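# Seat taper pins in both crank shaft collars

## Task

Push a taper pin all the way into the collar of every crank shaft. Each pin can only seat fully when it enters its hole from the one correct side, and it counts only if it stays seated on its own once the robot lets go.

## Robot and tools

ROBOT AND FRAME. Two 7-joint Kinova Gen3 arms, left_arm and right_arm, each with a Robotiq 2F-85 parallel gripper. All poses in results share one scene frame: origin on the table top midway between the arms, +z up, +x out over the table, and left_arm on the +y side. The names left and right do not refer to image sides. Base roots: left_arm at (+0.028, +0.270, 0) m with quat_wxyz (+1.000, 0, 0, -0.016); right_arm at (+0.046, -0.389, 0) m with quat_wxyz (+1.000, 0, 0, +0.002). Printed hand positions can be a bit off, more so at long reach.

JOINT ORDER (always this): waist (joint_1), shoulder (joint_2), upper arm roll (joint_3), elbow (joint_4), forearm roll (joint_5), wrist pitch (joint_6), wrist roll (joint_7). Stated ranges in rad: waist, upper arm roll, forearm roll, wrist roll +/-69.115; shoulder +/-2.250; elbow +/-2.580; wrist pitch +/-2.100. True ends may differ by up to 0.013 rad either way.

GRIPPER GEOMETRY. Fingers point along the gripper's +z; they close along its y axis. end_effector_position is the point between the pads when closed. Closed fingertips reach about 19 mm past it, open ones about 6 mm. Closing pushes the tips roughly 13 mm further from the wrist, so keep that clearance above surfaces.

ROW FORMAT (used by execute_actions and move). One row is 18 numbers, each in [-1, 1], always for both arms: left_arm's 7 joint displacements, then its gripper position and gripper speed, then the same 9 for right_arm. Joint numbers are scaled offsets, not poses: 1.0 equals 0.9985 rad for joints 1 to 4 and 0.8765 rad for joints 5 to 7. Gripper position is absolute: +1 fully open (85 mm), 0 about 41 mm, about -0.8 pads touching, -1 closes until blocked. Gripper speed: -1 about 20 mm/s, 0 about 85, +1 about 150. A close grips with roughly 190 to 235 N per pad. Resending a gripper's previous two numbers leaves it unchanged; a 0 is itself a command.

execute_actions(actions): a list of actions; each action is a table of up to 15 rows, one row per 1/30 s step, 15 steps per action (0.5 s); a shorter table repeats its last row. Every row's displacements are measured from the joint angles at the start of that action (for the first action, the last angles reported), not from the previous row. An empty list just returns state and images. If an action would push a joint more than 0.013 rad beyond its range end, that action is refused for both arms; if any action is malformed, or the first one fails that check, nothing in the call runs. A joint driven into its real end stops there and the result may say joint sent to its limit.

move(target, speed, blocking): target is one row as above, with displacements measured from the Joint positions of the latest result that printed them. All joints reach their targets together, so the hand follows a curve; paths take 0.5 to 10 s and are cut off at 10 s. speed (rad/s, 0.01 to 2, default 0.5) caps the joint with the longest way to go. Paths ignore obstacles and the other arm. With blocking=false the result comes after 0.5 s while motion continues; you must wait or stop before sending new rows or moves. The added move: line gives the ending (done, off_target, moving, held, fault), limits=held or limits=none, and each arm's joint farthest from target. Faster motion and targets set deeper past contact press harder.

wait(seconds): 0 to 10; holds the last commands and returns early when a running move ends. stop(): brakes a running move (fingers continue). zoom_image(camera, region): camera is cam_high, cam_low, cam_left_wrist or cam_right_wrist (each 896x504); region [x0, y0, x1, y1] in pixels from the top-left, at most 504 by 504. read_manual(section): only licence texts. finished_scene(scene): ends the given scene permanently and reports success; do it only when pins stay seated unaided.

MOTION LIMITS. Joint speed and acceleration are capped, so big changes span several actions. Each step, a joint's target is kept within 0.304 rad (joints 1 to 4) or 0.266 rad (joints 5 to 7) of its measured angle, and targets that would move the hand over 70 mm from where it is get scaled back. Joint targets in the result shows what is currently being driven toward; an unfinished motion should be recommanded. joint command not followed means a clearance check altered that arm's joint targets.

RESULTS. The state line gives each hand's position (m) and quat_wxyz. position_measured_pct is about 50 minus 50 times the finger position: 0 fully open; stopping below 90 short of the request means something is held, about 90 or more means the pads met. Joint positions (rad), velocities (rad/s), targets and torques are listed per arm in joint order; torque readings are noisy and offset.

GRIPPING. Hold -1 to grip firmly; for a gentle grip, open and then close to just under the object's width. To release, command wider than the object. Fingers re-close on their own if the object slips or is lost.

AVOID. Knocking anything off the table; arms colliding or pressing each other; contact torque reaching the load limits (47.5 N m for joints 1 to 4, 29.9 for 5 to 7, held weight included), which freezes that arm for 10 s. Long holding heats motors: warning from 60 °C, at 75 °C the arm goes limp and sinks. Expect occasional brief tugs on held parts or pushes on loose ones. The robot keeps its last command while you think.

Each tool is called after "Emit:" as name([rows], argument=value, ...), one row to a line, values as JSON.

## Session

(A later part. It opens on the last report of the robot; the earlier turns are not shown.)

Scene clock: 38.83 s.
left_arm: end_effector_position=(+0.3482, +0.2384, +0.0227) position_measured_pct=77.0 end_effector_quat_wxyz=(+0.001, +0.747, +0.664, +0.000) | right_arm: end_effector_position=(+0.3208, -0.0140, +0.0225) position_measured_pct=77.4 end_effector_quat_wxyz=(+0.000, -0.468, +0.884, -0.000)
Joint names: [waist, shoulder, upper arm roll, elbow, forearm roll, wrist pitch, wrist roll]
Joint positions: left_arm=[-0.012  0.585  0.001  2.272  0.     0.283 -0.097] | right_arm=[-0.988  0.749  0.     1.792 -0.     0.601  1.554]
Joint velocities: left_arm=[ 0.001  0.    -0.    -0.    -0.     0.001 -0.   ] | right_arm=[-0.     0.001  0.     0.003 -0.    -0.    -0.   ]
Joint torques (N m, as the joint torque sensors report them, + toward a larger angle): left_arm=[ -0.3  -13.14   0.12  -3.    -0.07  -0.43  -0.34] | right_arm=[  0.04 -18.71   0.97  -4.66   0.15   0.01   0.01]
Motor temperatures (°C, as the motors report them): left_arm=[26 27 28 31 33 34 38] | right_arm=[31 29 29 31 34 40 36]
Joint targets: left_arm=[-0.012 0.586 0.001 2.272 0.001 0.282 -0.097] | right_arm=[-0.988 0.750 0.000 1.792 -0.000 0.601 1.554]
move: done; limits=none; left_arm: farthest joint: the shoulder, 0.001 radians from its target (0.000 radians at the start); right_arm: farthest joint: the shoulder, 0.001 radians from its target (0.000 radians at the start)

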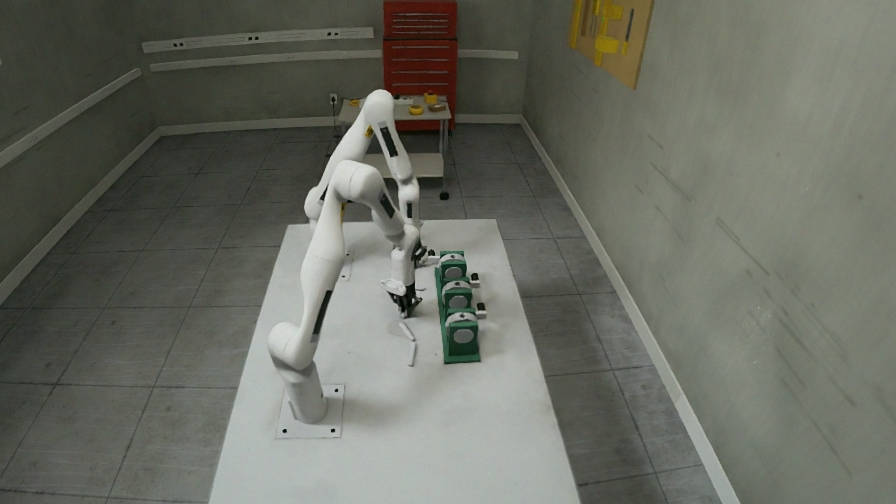

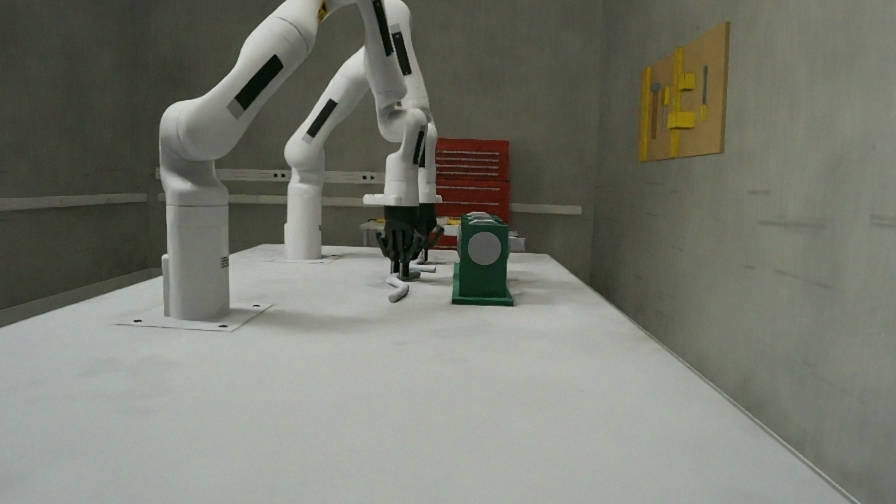

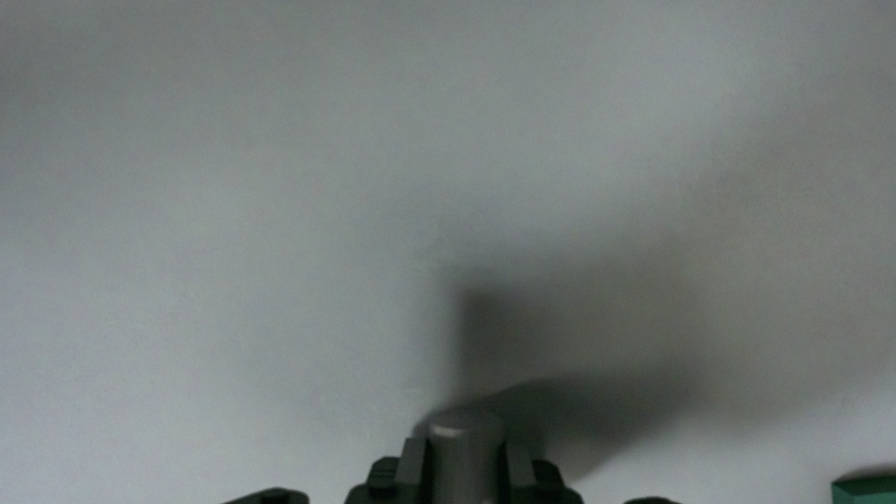

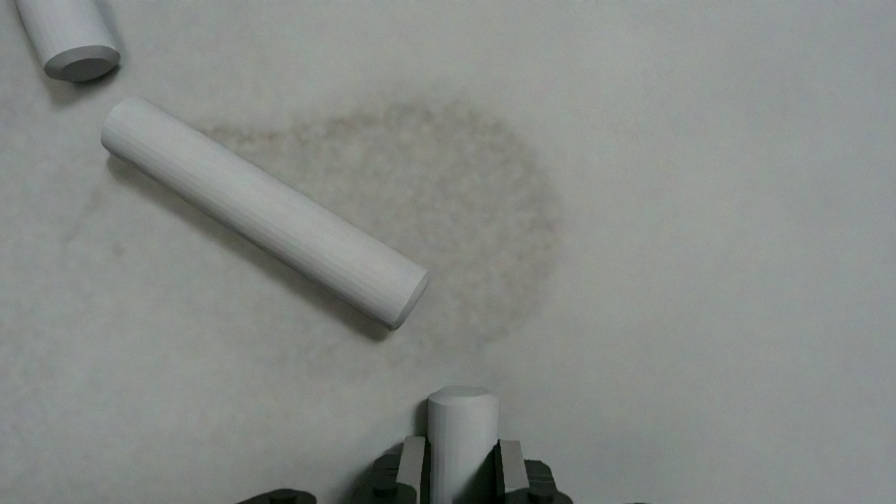

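Emit:
move(target=[-0.1,-0.427,0,-0.215,0,0.734,0.3,-1,0, 0.25,-0.281,0,-0.197,0,0.543,0,-1,0], speed=0.8)

Emit:
move(target=[-0.3875,0.2,0,0,0.9,0.735,0.85,-1,0, 0.941,0.1,0,0.1,-0.9,0.5635,-0.243,-1,0], speed=1.0)

Scene clock: 41.53 s.
left_arm: end_effector_position=(+0.3460, +0.2702, +0.1999) position_measured_pct=77.0 end_effector_quat_wxyz=(-0.000, +0.616, +0.788, -0.000) | right_arm: end_effector_position=(+0.4070, -0.0915, +0.2003) position_measured_pct=77.4 end_effector_quat_wxyz=(+0.001, -0.354, +0.935, +0.000)
Joint names: [waist, shoulder, upper arm roll, elbow, forearm roll, wrist pitch, wrist roll]
Joint positions: left_arm=[-0.112  0.159  0.001  2.058  0.     0.926  0.166] | right_arm=[-0.738  0.468  0.     1.595 -0.     1.077  1.554]
Joint velocities: left_arm=[ 0.    -0.002  0.003 -0.    -0.    -0.    -0.   ] | right_arm=[ 0.001 -0.     0.    -0.    -0.     0.001 -0.   ]
Joint torques (N m, as the joint torque sensors report them, + toward a larger angle): left_arm=[ -0.13 -11.02   0.12  -8.4    0.16  -0.07   0.09] | right_arm=[ -0.21 -18.47   0.31  -8.07   0.42   0.28   0.16]
Motor temperatures (°C, as the motors report them): left_arm=[26 27 28 31 33 34 38] | right_arm=[31 29 29 31 34 40 36]
Joint targets: left_arm=[-0.112 0.158 0.001 2.058 0.000 0.926 0.166] | right_arm=[-0.738 0.468 0.000 1.595 -0.000 1.077 1.554]
move: done; limits=none; left_arm: farthest joint: the waist, 0.000 radians from its target (0.099 radians at the start); right_arm: farthest joint: the waist, 0.000 radians from its target (0.249 radians at the start)

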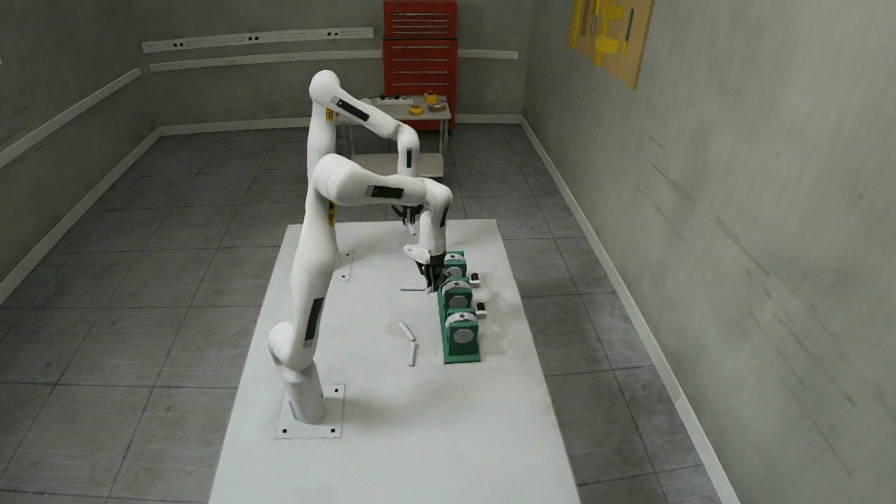

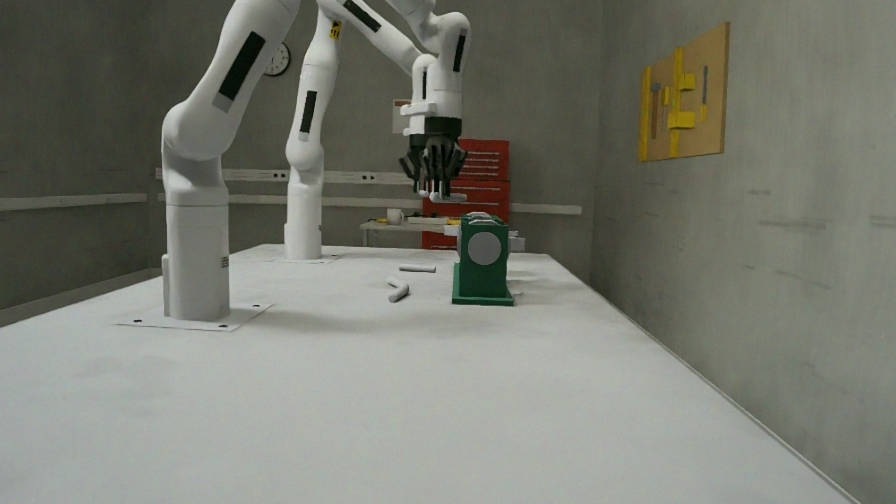

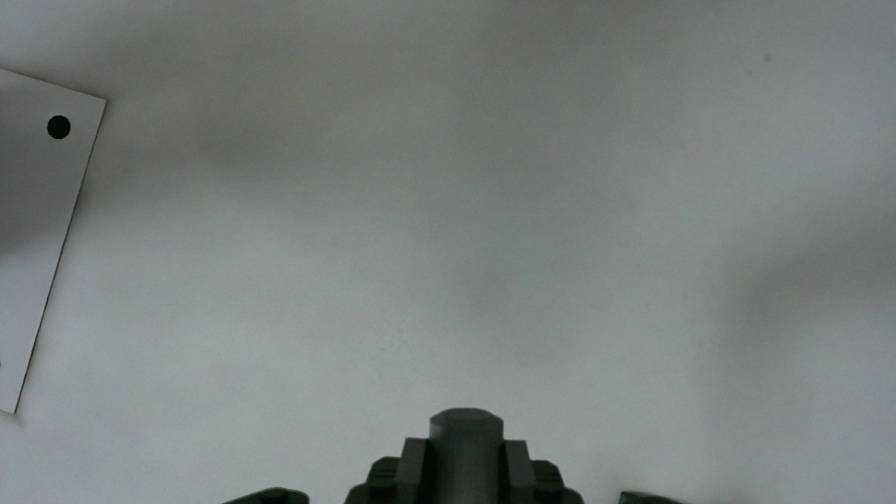

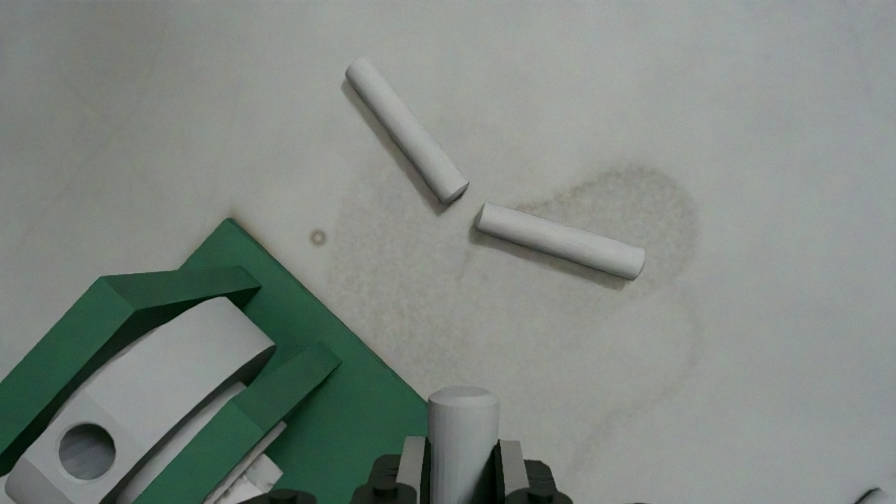

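Scene clock: 43.23 s.
left_arm: end_effector_position=(+0.3100, +0.1370, +0.2984) position_measured_pct=77.0 end_effector_quat_wxyz=(-0.133, -0.075, +0.853, -0.499) | right_arm: end_effector_position=(+0.4060, -0.2610, +0.2698) position_measured_pct=77.4 end_effector_quat_wxyz=(-0.319, +0.312, +0.821, +0.357)
Joint names: [waist, shoulder, upper arm roll, elbow, forearm roll, wrist pitch, wrist roll]
Joint positions: left_arm=[-0.499  0.358  0.001  2.058  0.789  1.571  0.911] | right_arm=[ 0.201  0.568  0.     1.695 -0.789  1.571  1.341]
Joint velocities: left_arm=[-0.     0.     0.    -0.001  0.     0.     0.   ] | right_arm=[ 0.003  0.001 -0.001  0.001  0.    -0.001  0.   ]
Joint torques (N m, as the joint torque sensors report them, + toward a larger angle): left_arm=[ -0.33 -12.14   0.56  -4.67   1.53   2.43  -0.44] | right_arm=[ -0.31 -17.77  -0.56  -5.19  -1.9    2.34  -0.09]
Motor temperatures (°C, as the motors report them): left_arm=[26 27 28 31 33 34 38] | right_arm=[31 29 29 31 34 40 36]
Joint targets: left_arm=[-0.499 0.358 0.001 2.058 0.789 1.571 0.911] | right_arm=[0.201 0.568 0.000 1.695 -0.789 1.571 1.341]
move: done; limits=none; left_arm: farthest joint: the waist, 0.000 radians from its target (0.387 radians at the start); right_arm: farthest joint: the waist, 0.001 radians from its target (0.940 radians at the start)

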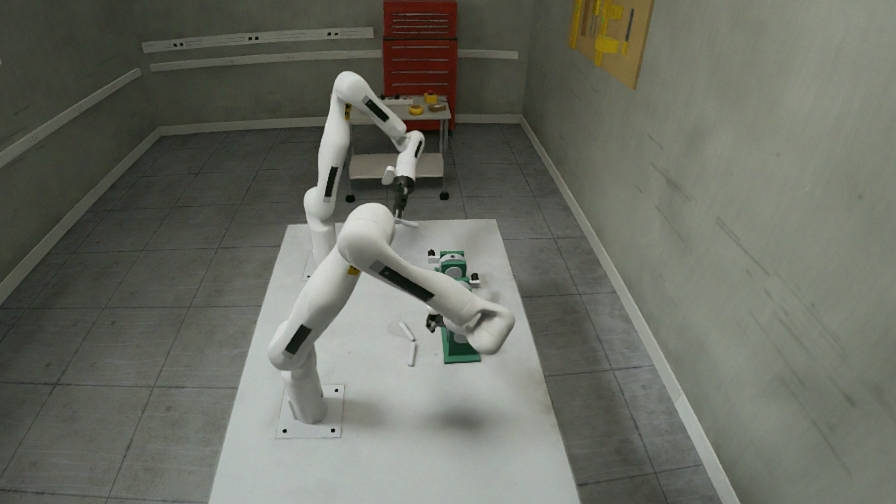

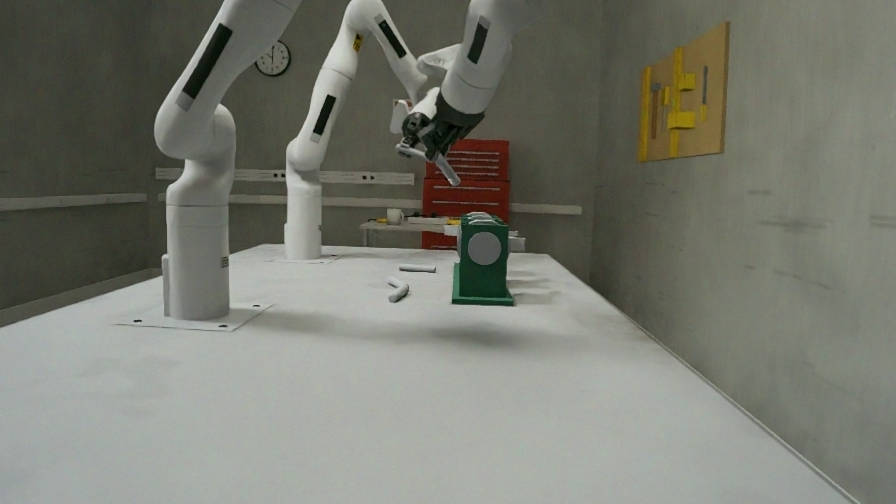

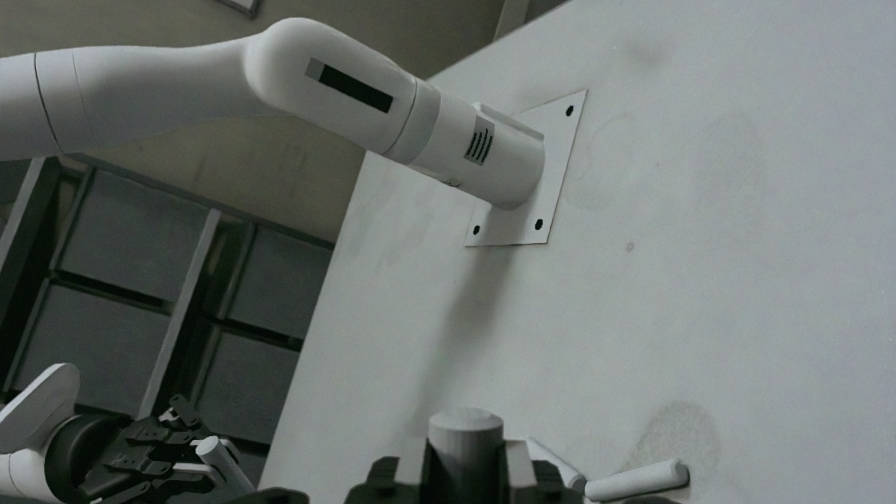

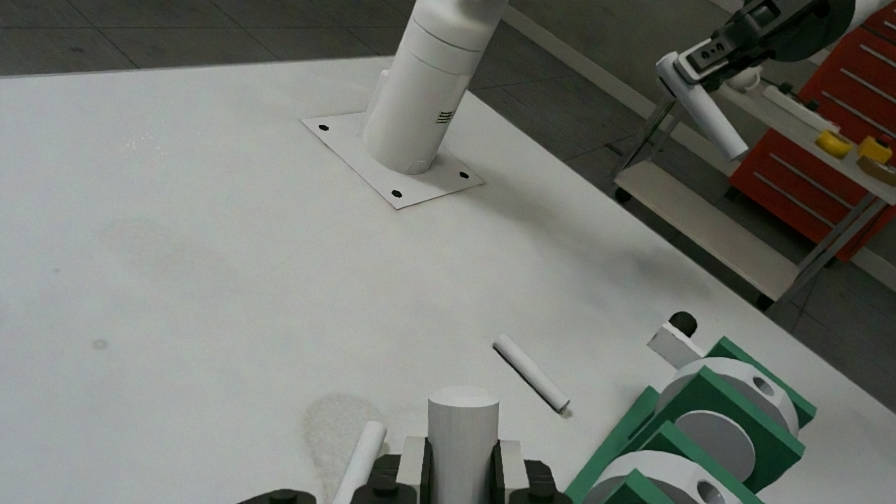

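Emit:
move(target=[0,0.5067,0,0.1299,0.892,0,0.8554,-1,0, 0,0.318,0,0.3317,-0.892,0,0,-1,0], speed=0.9)

Emit:
zoom_image(camera="cam_low", region=[420, 130, 560, 250])

Emit:
zoom_image(camera="cam_high", region=[400, 200, 540, 360])

Scene clock: 45.13 s.
left_arm: end_effector_position=(+0.4902, +0.1268, +0.2452) position_measured_pct=77.0 end_effector_quat_wxyz=(+0.371, +0.602, -0.371, +0.602) | right_arm: end_effector_position=(+0.4914, -0.1857, +0.2449) position_measured_pct=77.4 end_effector_quat_wxyz=(-0.448, +0.547, +0.448, +0.547)
Joint names: [waist, shoulder, upper arm roll, elbow, forearm roll, wrist pitch, wrist roll]
Joint positions: left_arm=[-0.499  0.864  0.001  2.187  1.571  1.571  1.661] | right_arm=[ 0.201  0.886  0.     2.026 -1.571  1.571  1.341]
Joint velocities: left_arm=[ 0.     0.003 -0.001 -0.001  0.     0.    -0.   ] | right_arm=[-0.     0.002 -0.     0.001  0.    -0.     0.   ]
Joint torques (N m, as the joint torque sensors report them, + toward a larger angle): left_arm=[ -0.05 -17.61   2.63  -0.94   0.16   3.01  -0.31] | right_arm=[ -0.2  -18.55  -2.2   -1.8   -0.96   3.48  -0.1 ]
Motor temperatures (°C, as the motors report them): left_arm=[26 27 28 31 33 34 38] | right_arm=[31 29 29 31 34 40 36]
Joint targets: left_arm=[-0.499 0.864 0.001 2.187 1.571 1.571 1.661] | right_arm=[0.201 0.886 0.000 2.026 -1.571 1.571 1.341]
move: done; limits=none; left_arm: farthest joint: the waist, 0.000 radians from its target (0.000 radians at the start); right_arm: farthest joint: the waist, 0.000 radians from its target (0.000 radians at the start)

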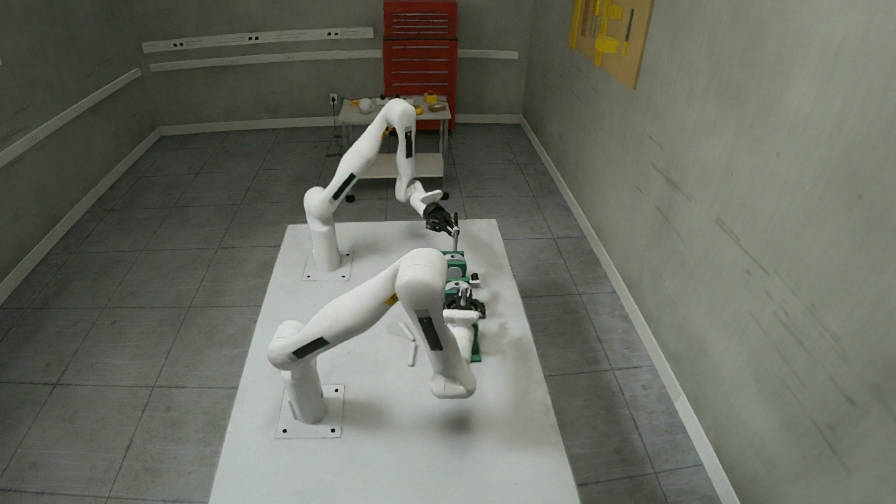

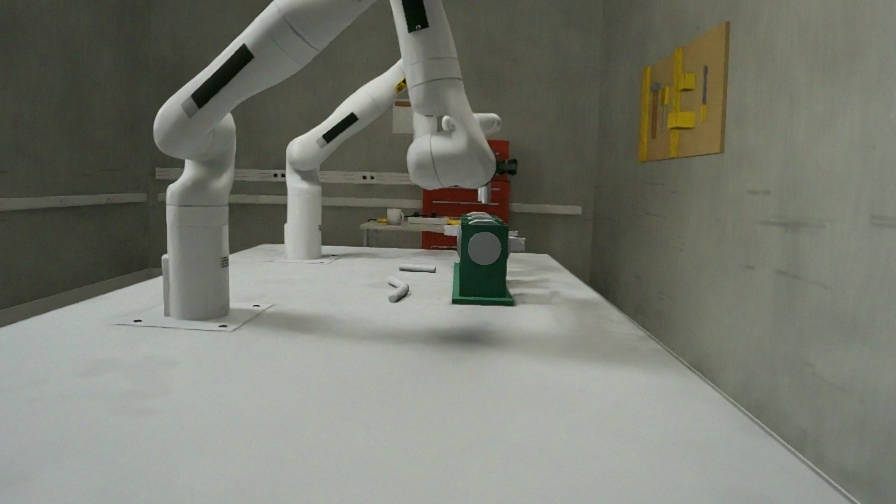

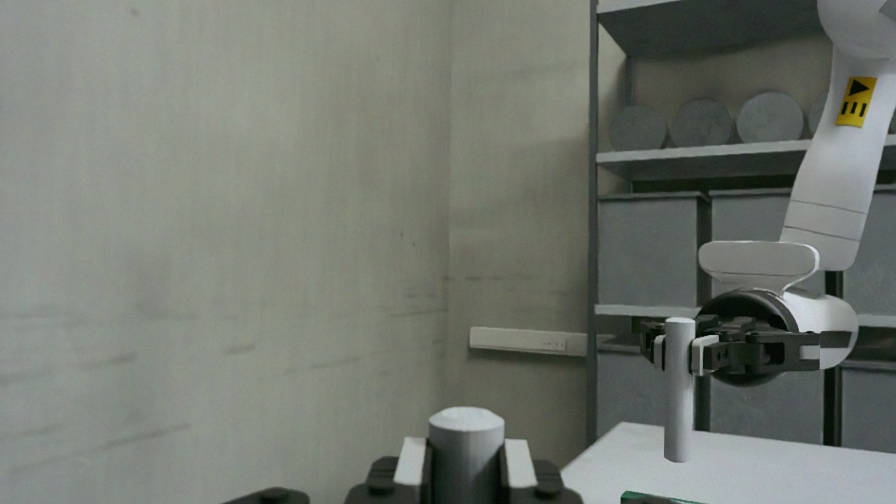

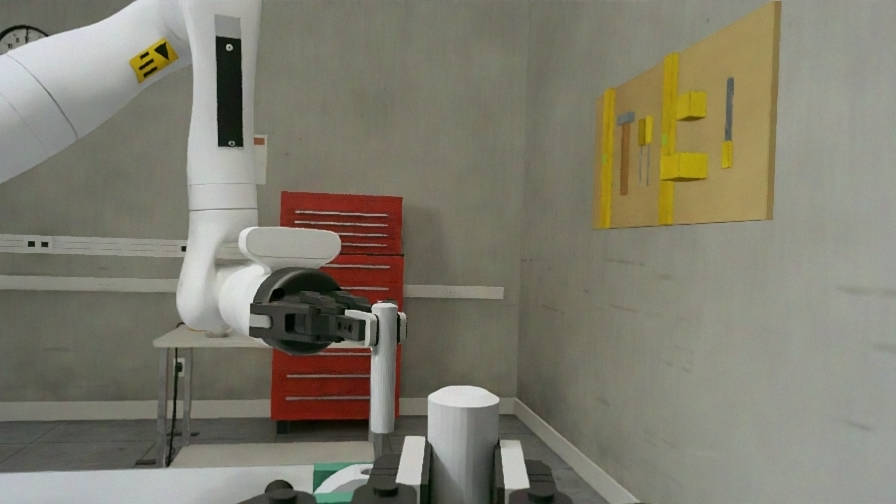

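Region (420, 130, 560, 250) of cam_low's 896x504 image, scaled by 3.600, with more detail than that image has; it fills the top 432 rows of this view, and the rest is white.

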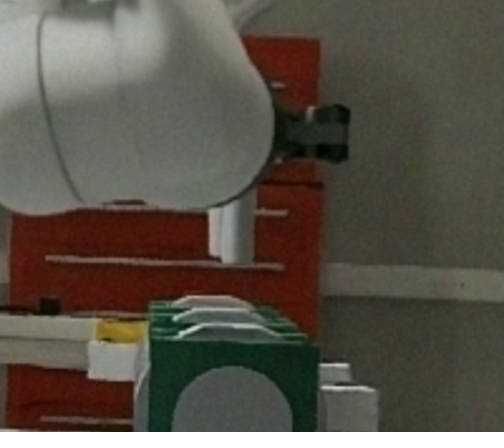

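Region (400, 200, 540, 360) of cam_high's 896x504 image, scaled by 3.150, with more detail than that image has; it fills the left 441 columns of this view, and the rest is white.

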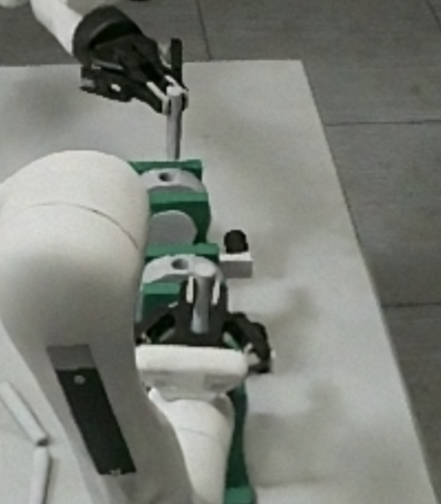

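Emit:
move(target=[0,0.031,0,0.012,0,0,-0.0487,-1,0, 0,0.0363,0,0.0076,0,0,0.0502,-1,0], speed=0.2)

Emit:
zoom_image(camera="cam_low", region=[445, 180, 525, 240])

Emit:
zoom_image(camera="cam_high", region=[425, 220, 495, 290])

Scene clock: 46.57 s.
left_arm: end_effector_position=(+0.4856, +0.1245, +0.2343) position_measured_pct=77.0 end_effector_quat_wxyz=(+0.371, +0.602, -0.371, +0.602) | right_arm: end_effector_position=(+0.4874, -0.1849, +0.2302) position_measured_pct=77.4 end_effector_quat_wxyz=(-0.448, +0.547, +0.448, +0.547)
Joint names: [waist, shoulder, upper arm roll, elbow, forearm roll, wrist pitch, wrist roll]
Joint positions: left_arm=[-0.499  0.895  0.001  2.199  1.571  1.571  1.618] | right_arm=[ 0.201  0.922  0.     2.034 -1.571  1.571  1.385]
Joint velocities: left_arm=[ 0.001  0.002  0.     0.    -0.    -0.001  0.   ] | right_arm=[-0.     0.003  0.001  0.002  0.    -0.001 -0.   ]
Joint torques (N m, as the joint torque sensors report them, + toward a larger angle): left_arm=[  0.21 -17.16   2.55  -1.11   0.38   3.38  -0.39] | right_arm=[ -0.07 -18.78  -2.28  -1.19  -0.7    3.64   0.16]
Motor temperatures (°C, as the motors report them): left_arm=[26 27 28 31 33 34 38] | right_arm=[31 29 29 31 34 40 36]
Joint targets: left_arm=[-0.499 0.895 0.001 2.199 1.571 1.571 1.618] | right_arm=[0.201 0.922 0.000 2.034 -1.571 1.571 1.385]
move: done; limits=none; left_arm: farthest joint: the waist, 0.000 radians from its target (0.000 radians at the start); right_arm: farthest joint: the shoulder, 0.001 radians from its target (0.037 radians at the start)

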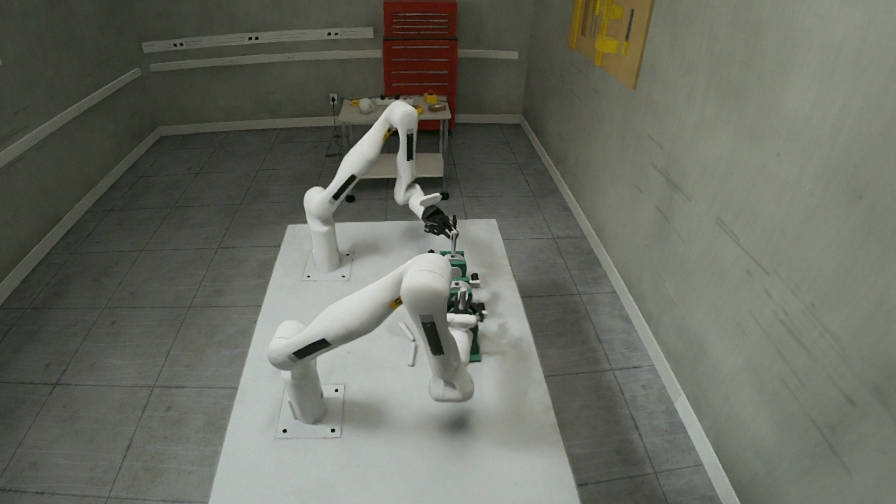

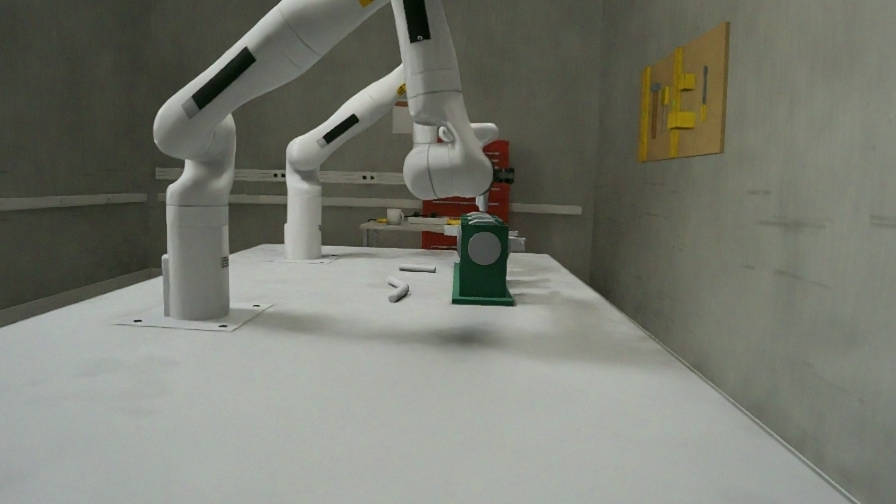

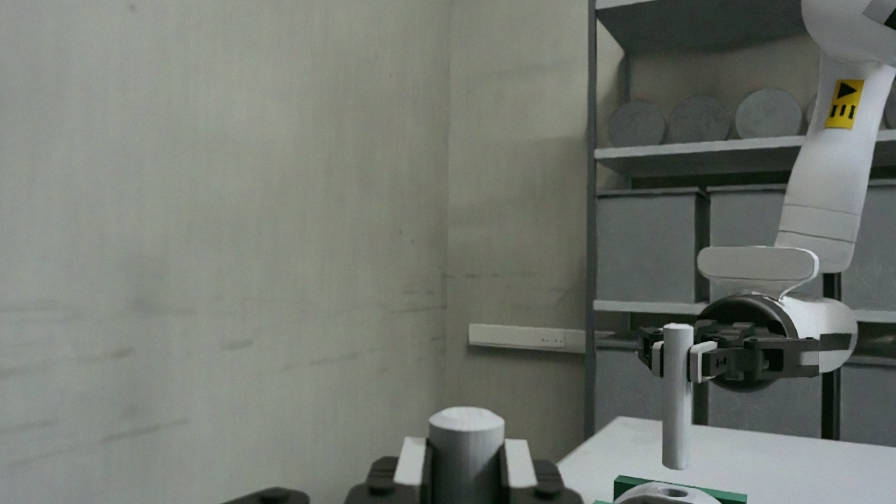

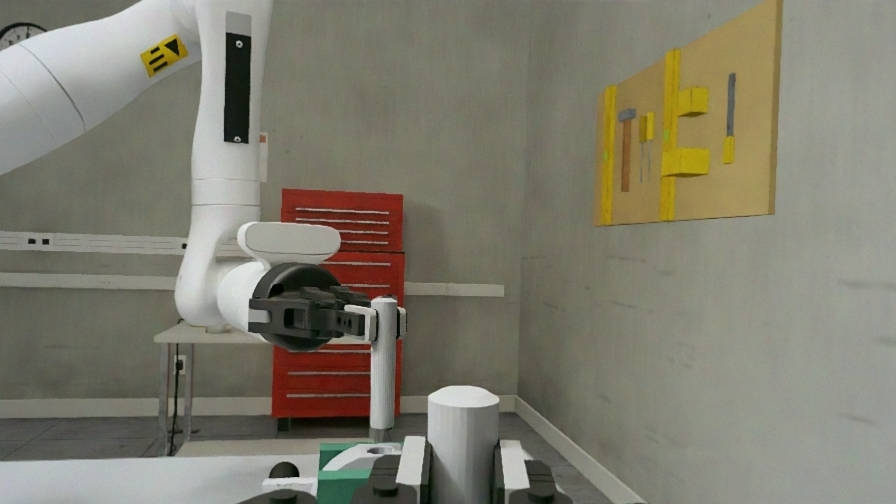

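Region (445, 180, 525, 240) of cam_low's 896x504 image, scaled by 6.300, with more detail than that image has; it fills the top 378 rows of this view, and the rest is white.

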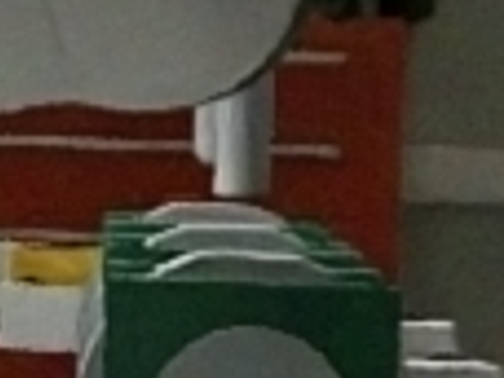

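Region (425, 220, 495, 290) of cam_high's 896x504 image, scaled by 7.200, with more detail than that image has.

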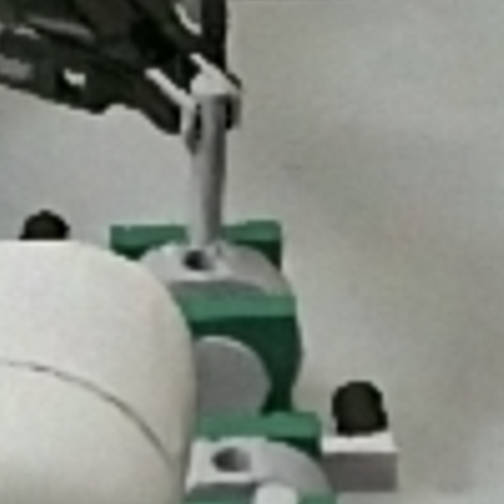

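Emit:
move(target=[0,0.029,0,0.0012,0,0,-0.0345,-1,0, 0,0.0262,0,-0.0051,0,0,0.0241,-1,0], speed=0.1)

Emit:
zoom_image(camera="cam_left_wrist", region=[600, 430, 760, 504])

Emit:
zoom_image(camera="cam_right_wrist", region=[310, 400, 430, 480])

Emit:
zoom_image(camera="cam_high", region=[425, 220, 495, 290])

Scene clock: 47.83 s.
left_arm: end_effector_position=(+0.4839, +0.1236, +0.2244) position_measured_pct=77.0 end_effector_quat_wxyz=(+0.371, +0.602, -0.371, +0.602) | right_arm: end_effector_position=(+0.4874, -0.1849, +0.2203) position_measured_pct=77.4 end_effector_quat_wxyz=(-0.448, +0.547, +0.448, +0.547)
Joint names: [waist, shoulder, upper arm roll, elbow, forearm roll, wrist pitch, wrist roll]
Joint positions: left_arm=[-0.499  0.923  0.001  2.2    1.571  1.571  1.588] | right_arm=[ 0.201  0.948  0.     2.028 -1.571  1.571  1.406]
Joint velocities: left_arm=[-0.001  0.002  0.002 -0.     0.    -0.001 -0.   ] | right_arm=[ 0.     0.002  0.001 -0.     0.    -0.001 -0.   ]
Joint torques (N m, as the joint torque sensors report them, + toward a larger angle): left_arm=[ -0.25 -17.13   2.8   -0.23   0.01   3.01  -0.24] | right_arm=[ -0.22 -19.03  -2.12  -1.25  -0.6    3.54  -0.15]
Motor temperatures (°C, as the motors report them): left_arm=[26 27 28 31 33 34 38] | right_arm=[31 29 29 31 34 40 36]
Joint targets: left_arm=[-0.499 0.924 0.001 2.200 1.571 1.571 1.588] | right_arm=[0.201 0.948 0.000 2.028 -1.571 1.571 1.406]
move: done; limits=none; left_arm: farthest joint: the shoulder, 0.001 radians from its target (0.029 radians at the start); right_arm: farthest joint: the shoulder, 0.001 radians from its target (0.026 radians at the start)

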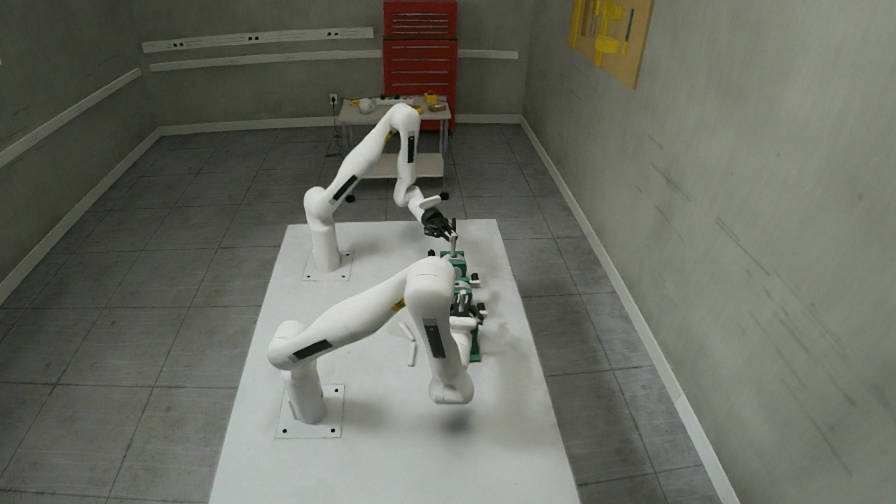

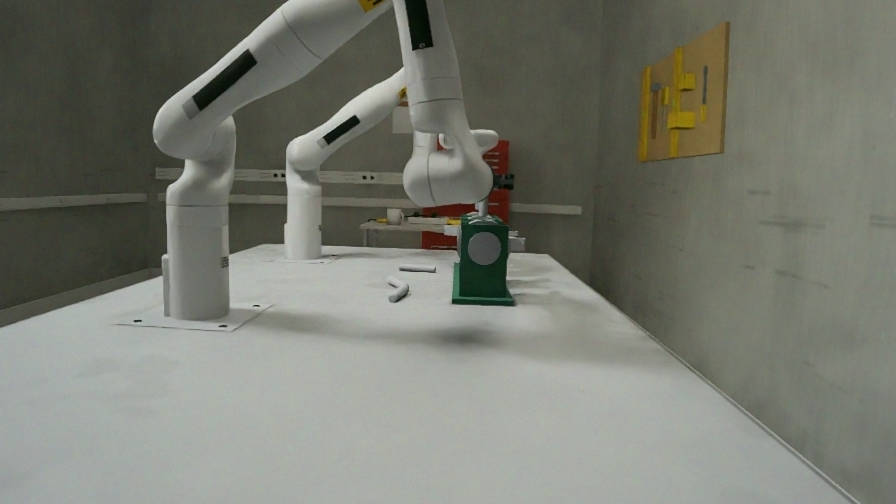

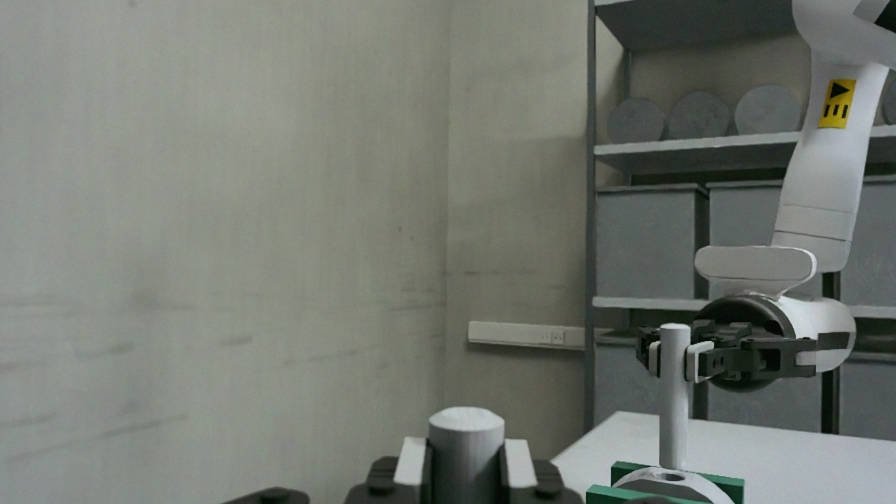

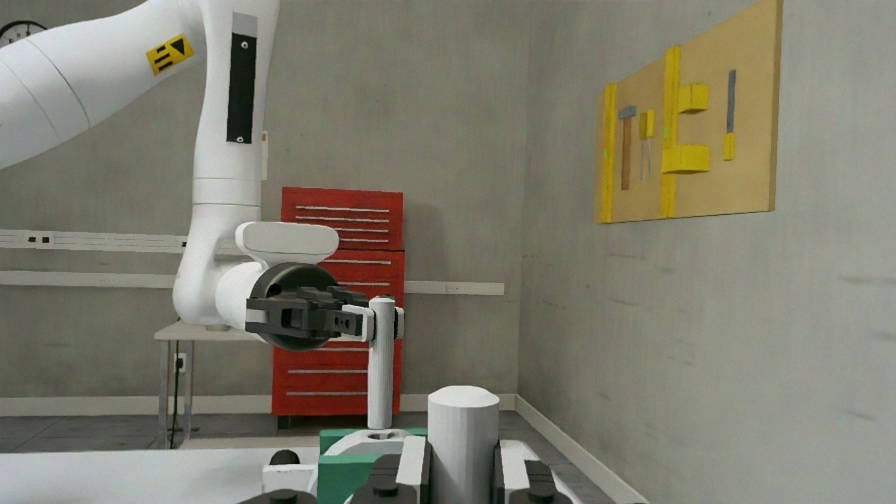

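Region (600, 430, 760, 504) of cam_left_wrist's 896x504 image, scaled by 3.150; it fills the top 233 rows of this view, and the rest is white.

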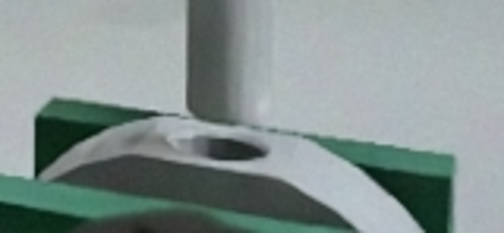

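Region (310, 400, 430, 480) of cam_right_wrist's 896x504 image, scaled by 4.200.

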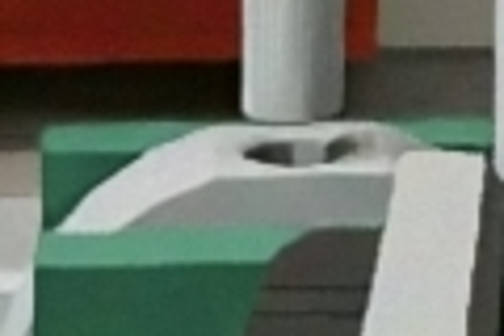

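Region (425, 220, 495, 290) of cam_high's 896x504 image, scaled by 7.200, with more detail than that image has.

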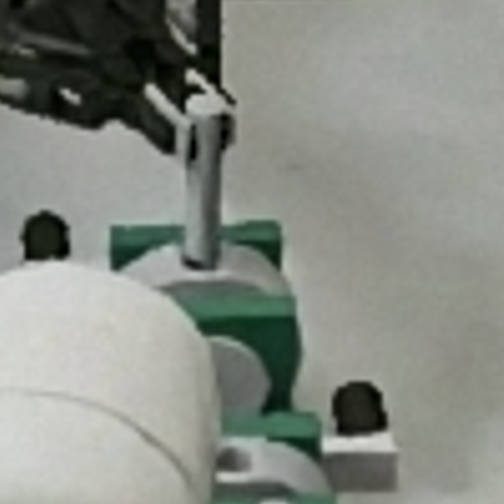

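Emit:
move(target=[0,0.0304,0,-0.0055,0,0,-0.0276,-1,0, 0,0.0262,0,-0.0058,0,0,0.0235,-1,0], speed=0.04)

Emit:
zoom_image(camera="cam_left_wrist", region=[600, 410, 760, 504])

Emit:
zoom_image(camera="cam_right_wrist", region=[310, 390, 430, 470])

Scene clock: 49.10 s.
left_arm: end_effector_position=(+0.4836, +0.1234, +0.2172) position_measured_pct=77.0 end_effector_quat_wxyz=(+0.371, +0.599, -0.371, +0.605) | right_arm: end_effector_position=(+0.4873, -0.1849, +0.2130) position_measured_pct=77.4 end_effector_quat_wxyz=(-0.448, +0.545, +0.448, +0.549)
Joint names: [waist, shoulder, upper arm roll, elbow, forearm roll, wrist pitch, wrist roll]
Joint positions: left_arm=[-0.5    0.95   0.003  2.195  1.571  1.575  1.564] | right_arm=[ 0.202  0.971 -0.001  2.023 -1.571  1.575  1.427]
Joint velocities: left_arm=[-0.     0.     0.002 -0.     0.     0.001  0.   ] | right_arm=[ 0.    -0.    -0.001  0.    -0.     0.     0.   ]
Joint torques (N m, as the joint torque sensors report them, + toward a larger angle): left_arm=[  0.43 -14.21   1.35  -0.23  -0.14   0.32  -0.45] | right_arm=[ -0.25 -16.5   -1.    -0.9   -0.48   1.01   0.04]
Motor temperatures (°C, as the motors report them): left_arm=[26 27 28 31 33 34 38] | right_arm=[31 29 29 31 34 40 36]
Joint targets: left_arm=[-0.499 0.954 0.001 2.195 1.571 1.571 1.563] | right_arm=[0.201 0.974 0.000 2.023 -1.571 1.571 1.427]
move: done; limits=none; left_arm: farthest joint: the wrist pitch, 0.004 radians from its target (0.000 radians at the start); right_arm: farthest joint: the shoulder, 0.004 radians from its target (0.026 radians at the start)

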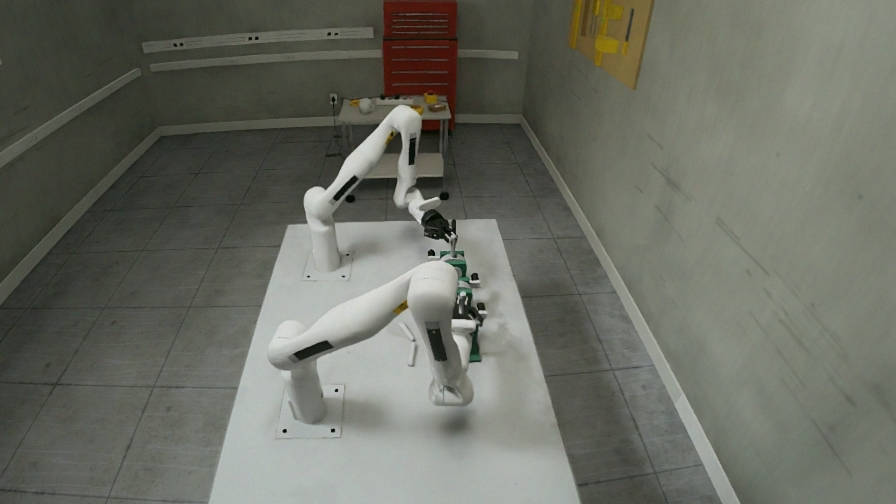

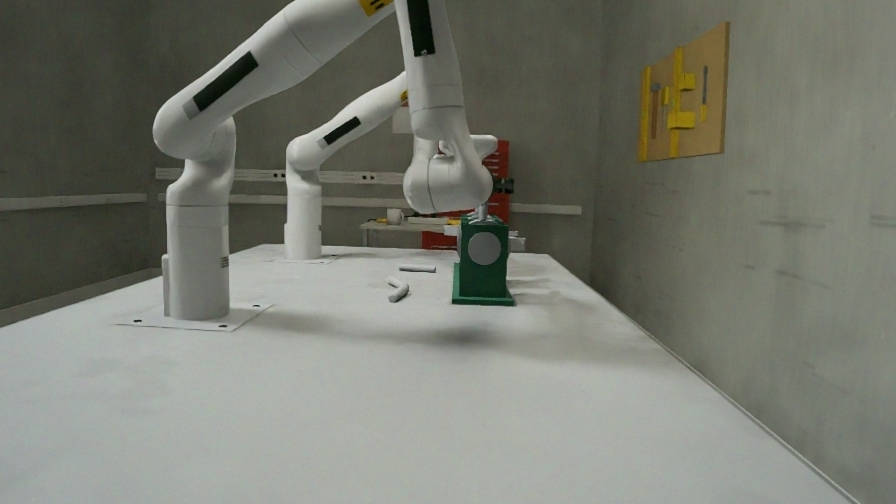

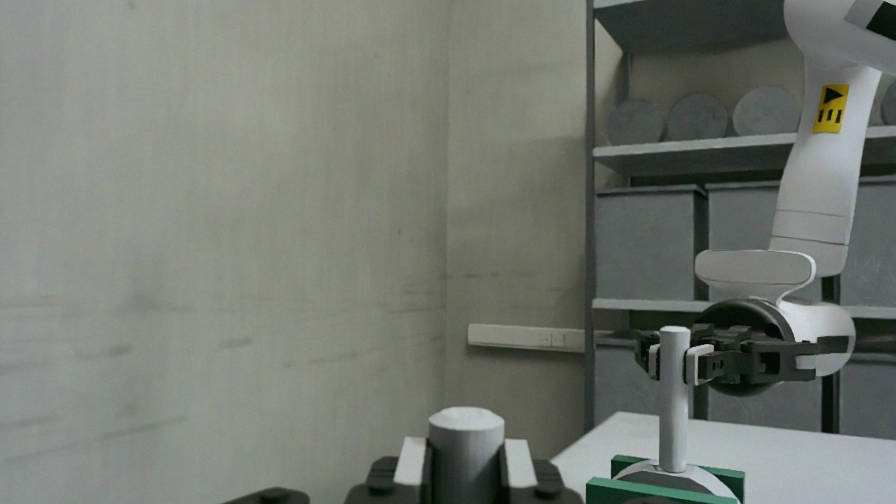

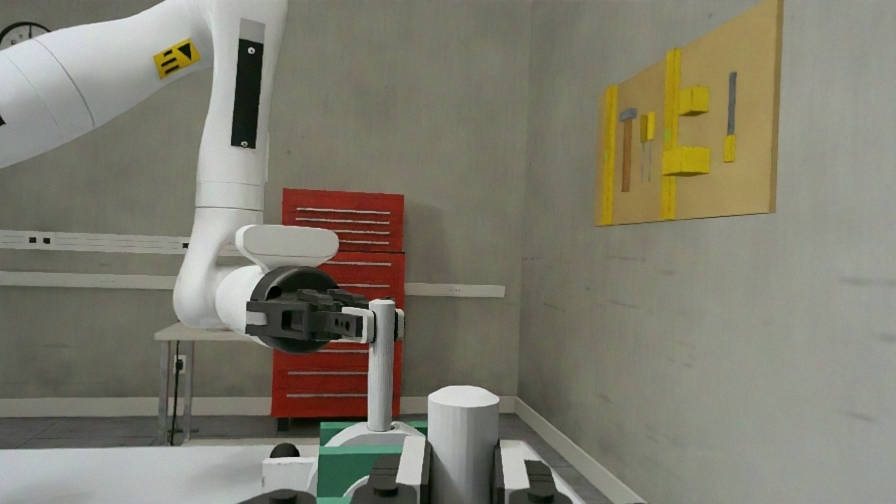

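Region (600, 410, 760, 504) of cam_left_wrist's 896x504 image, scaled by 3.150; it fills the top 296 rows of this view, and the rest is white.

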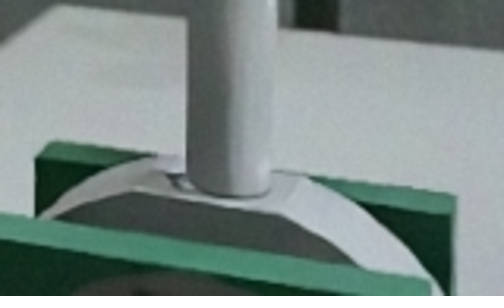

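Region (310, 390, 430, 470) of cam_right_wrist's 896x504 image, scaled by 4.200.

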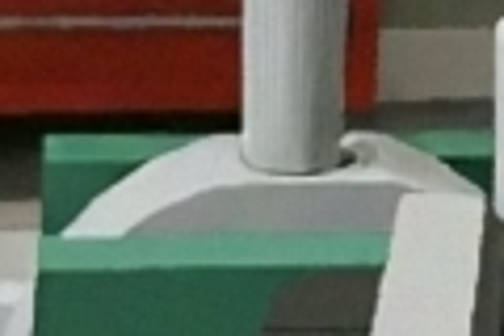

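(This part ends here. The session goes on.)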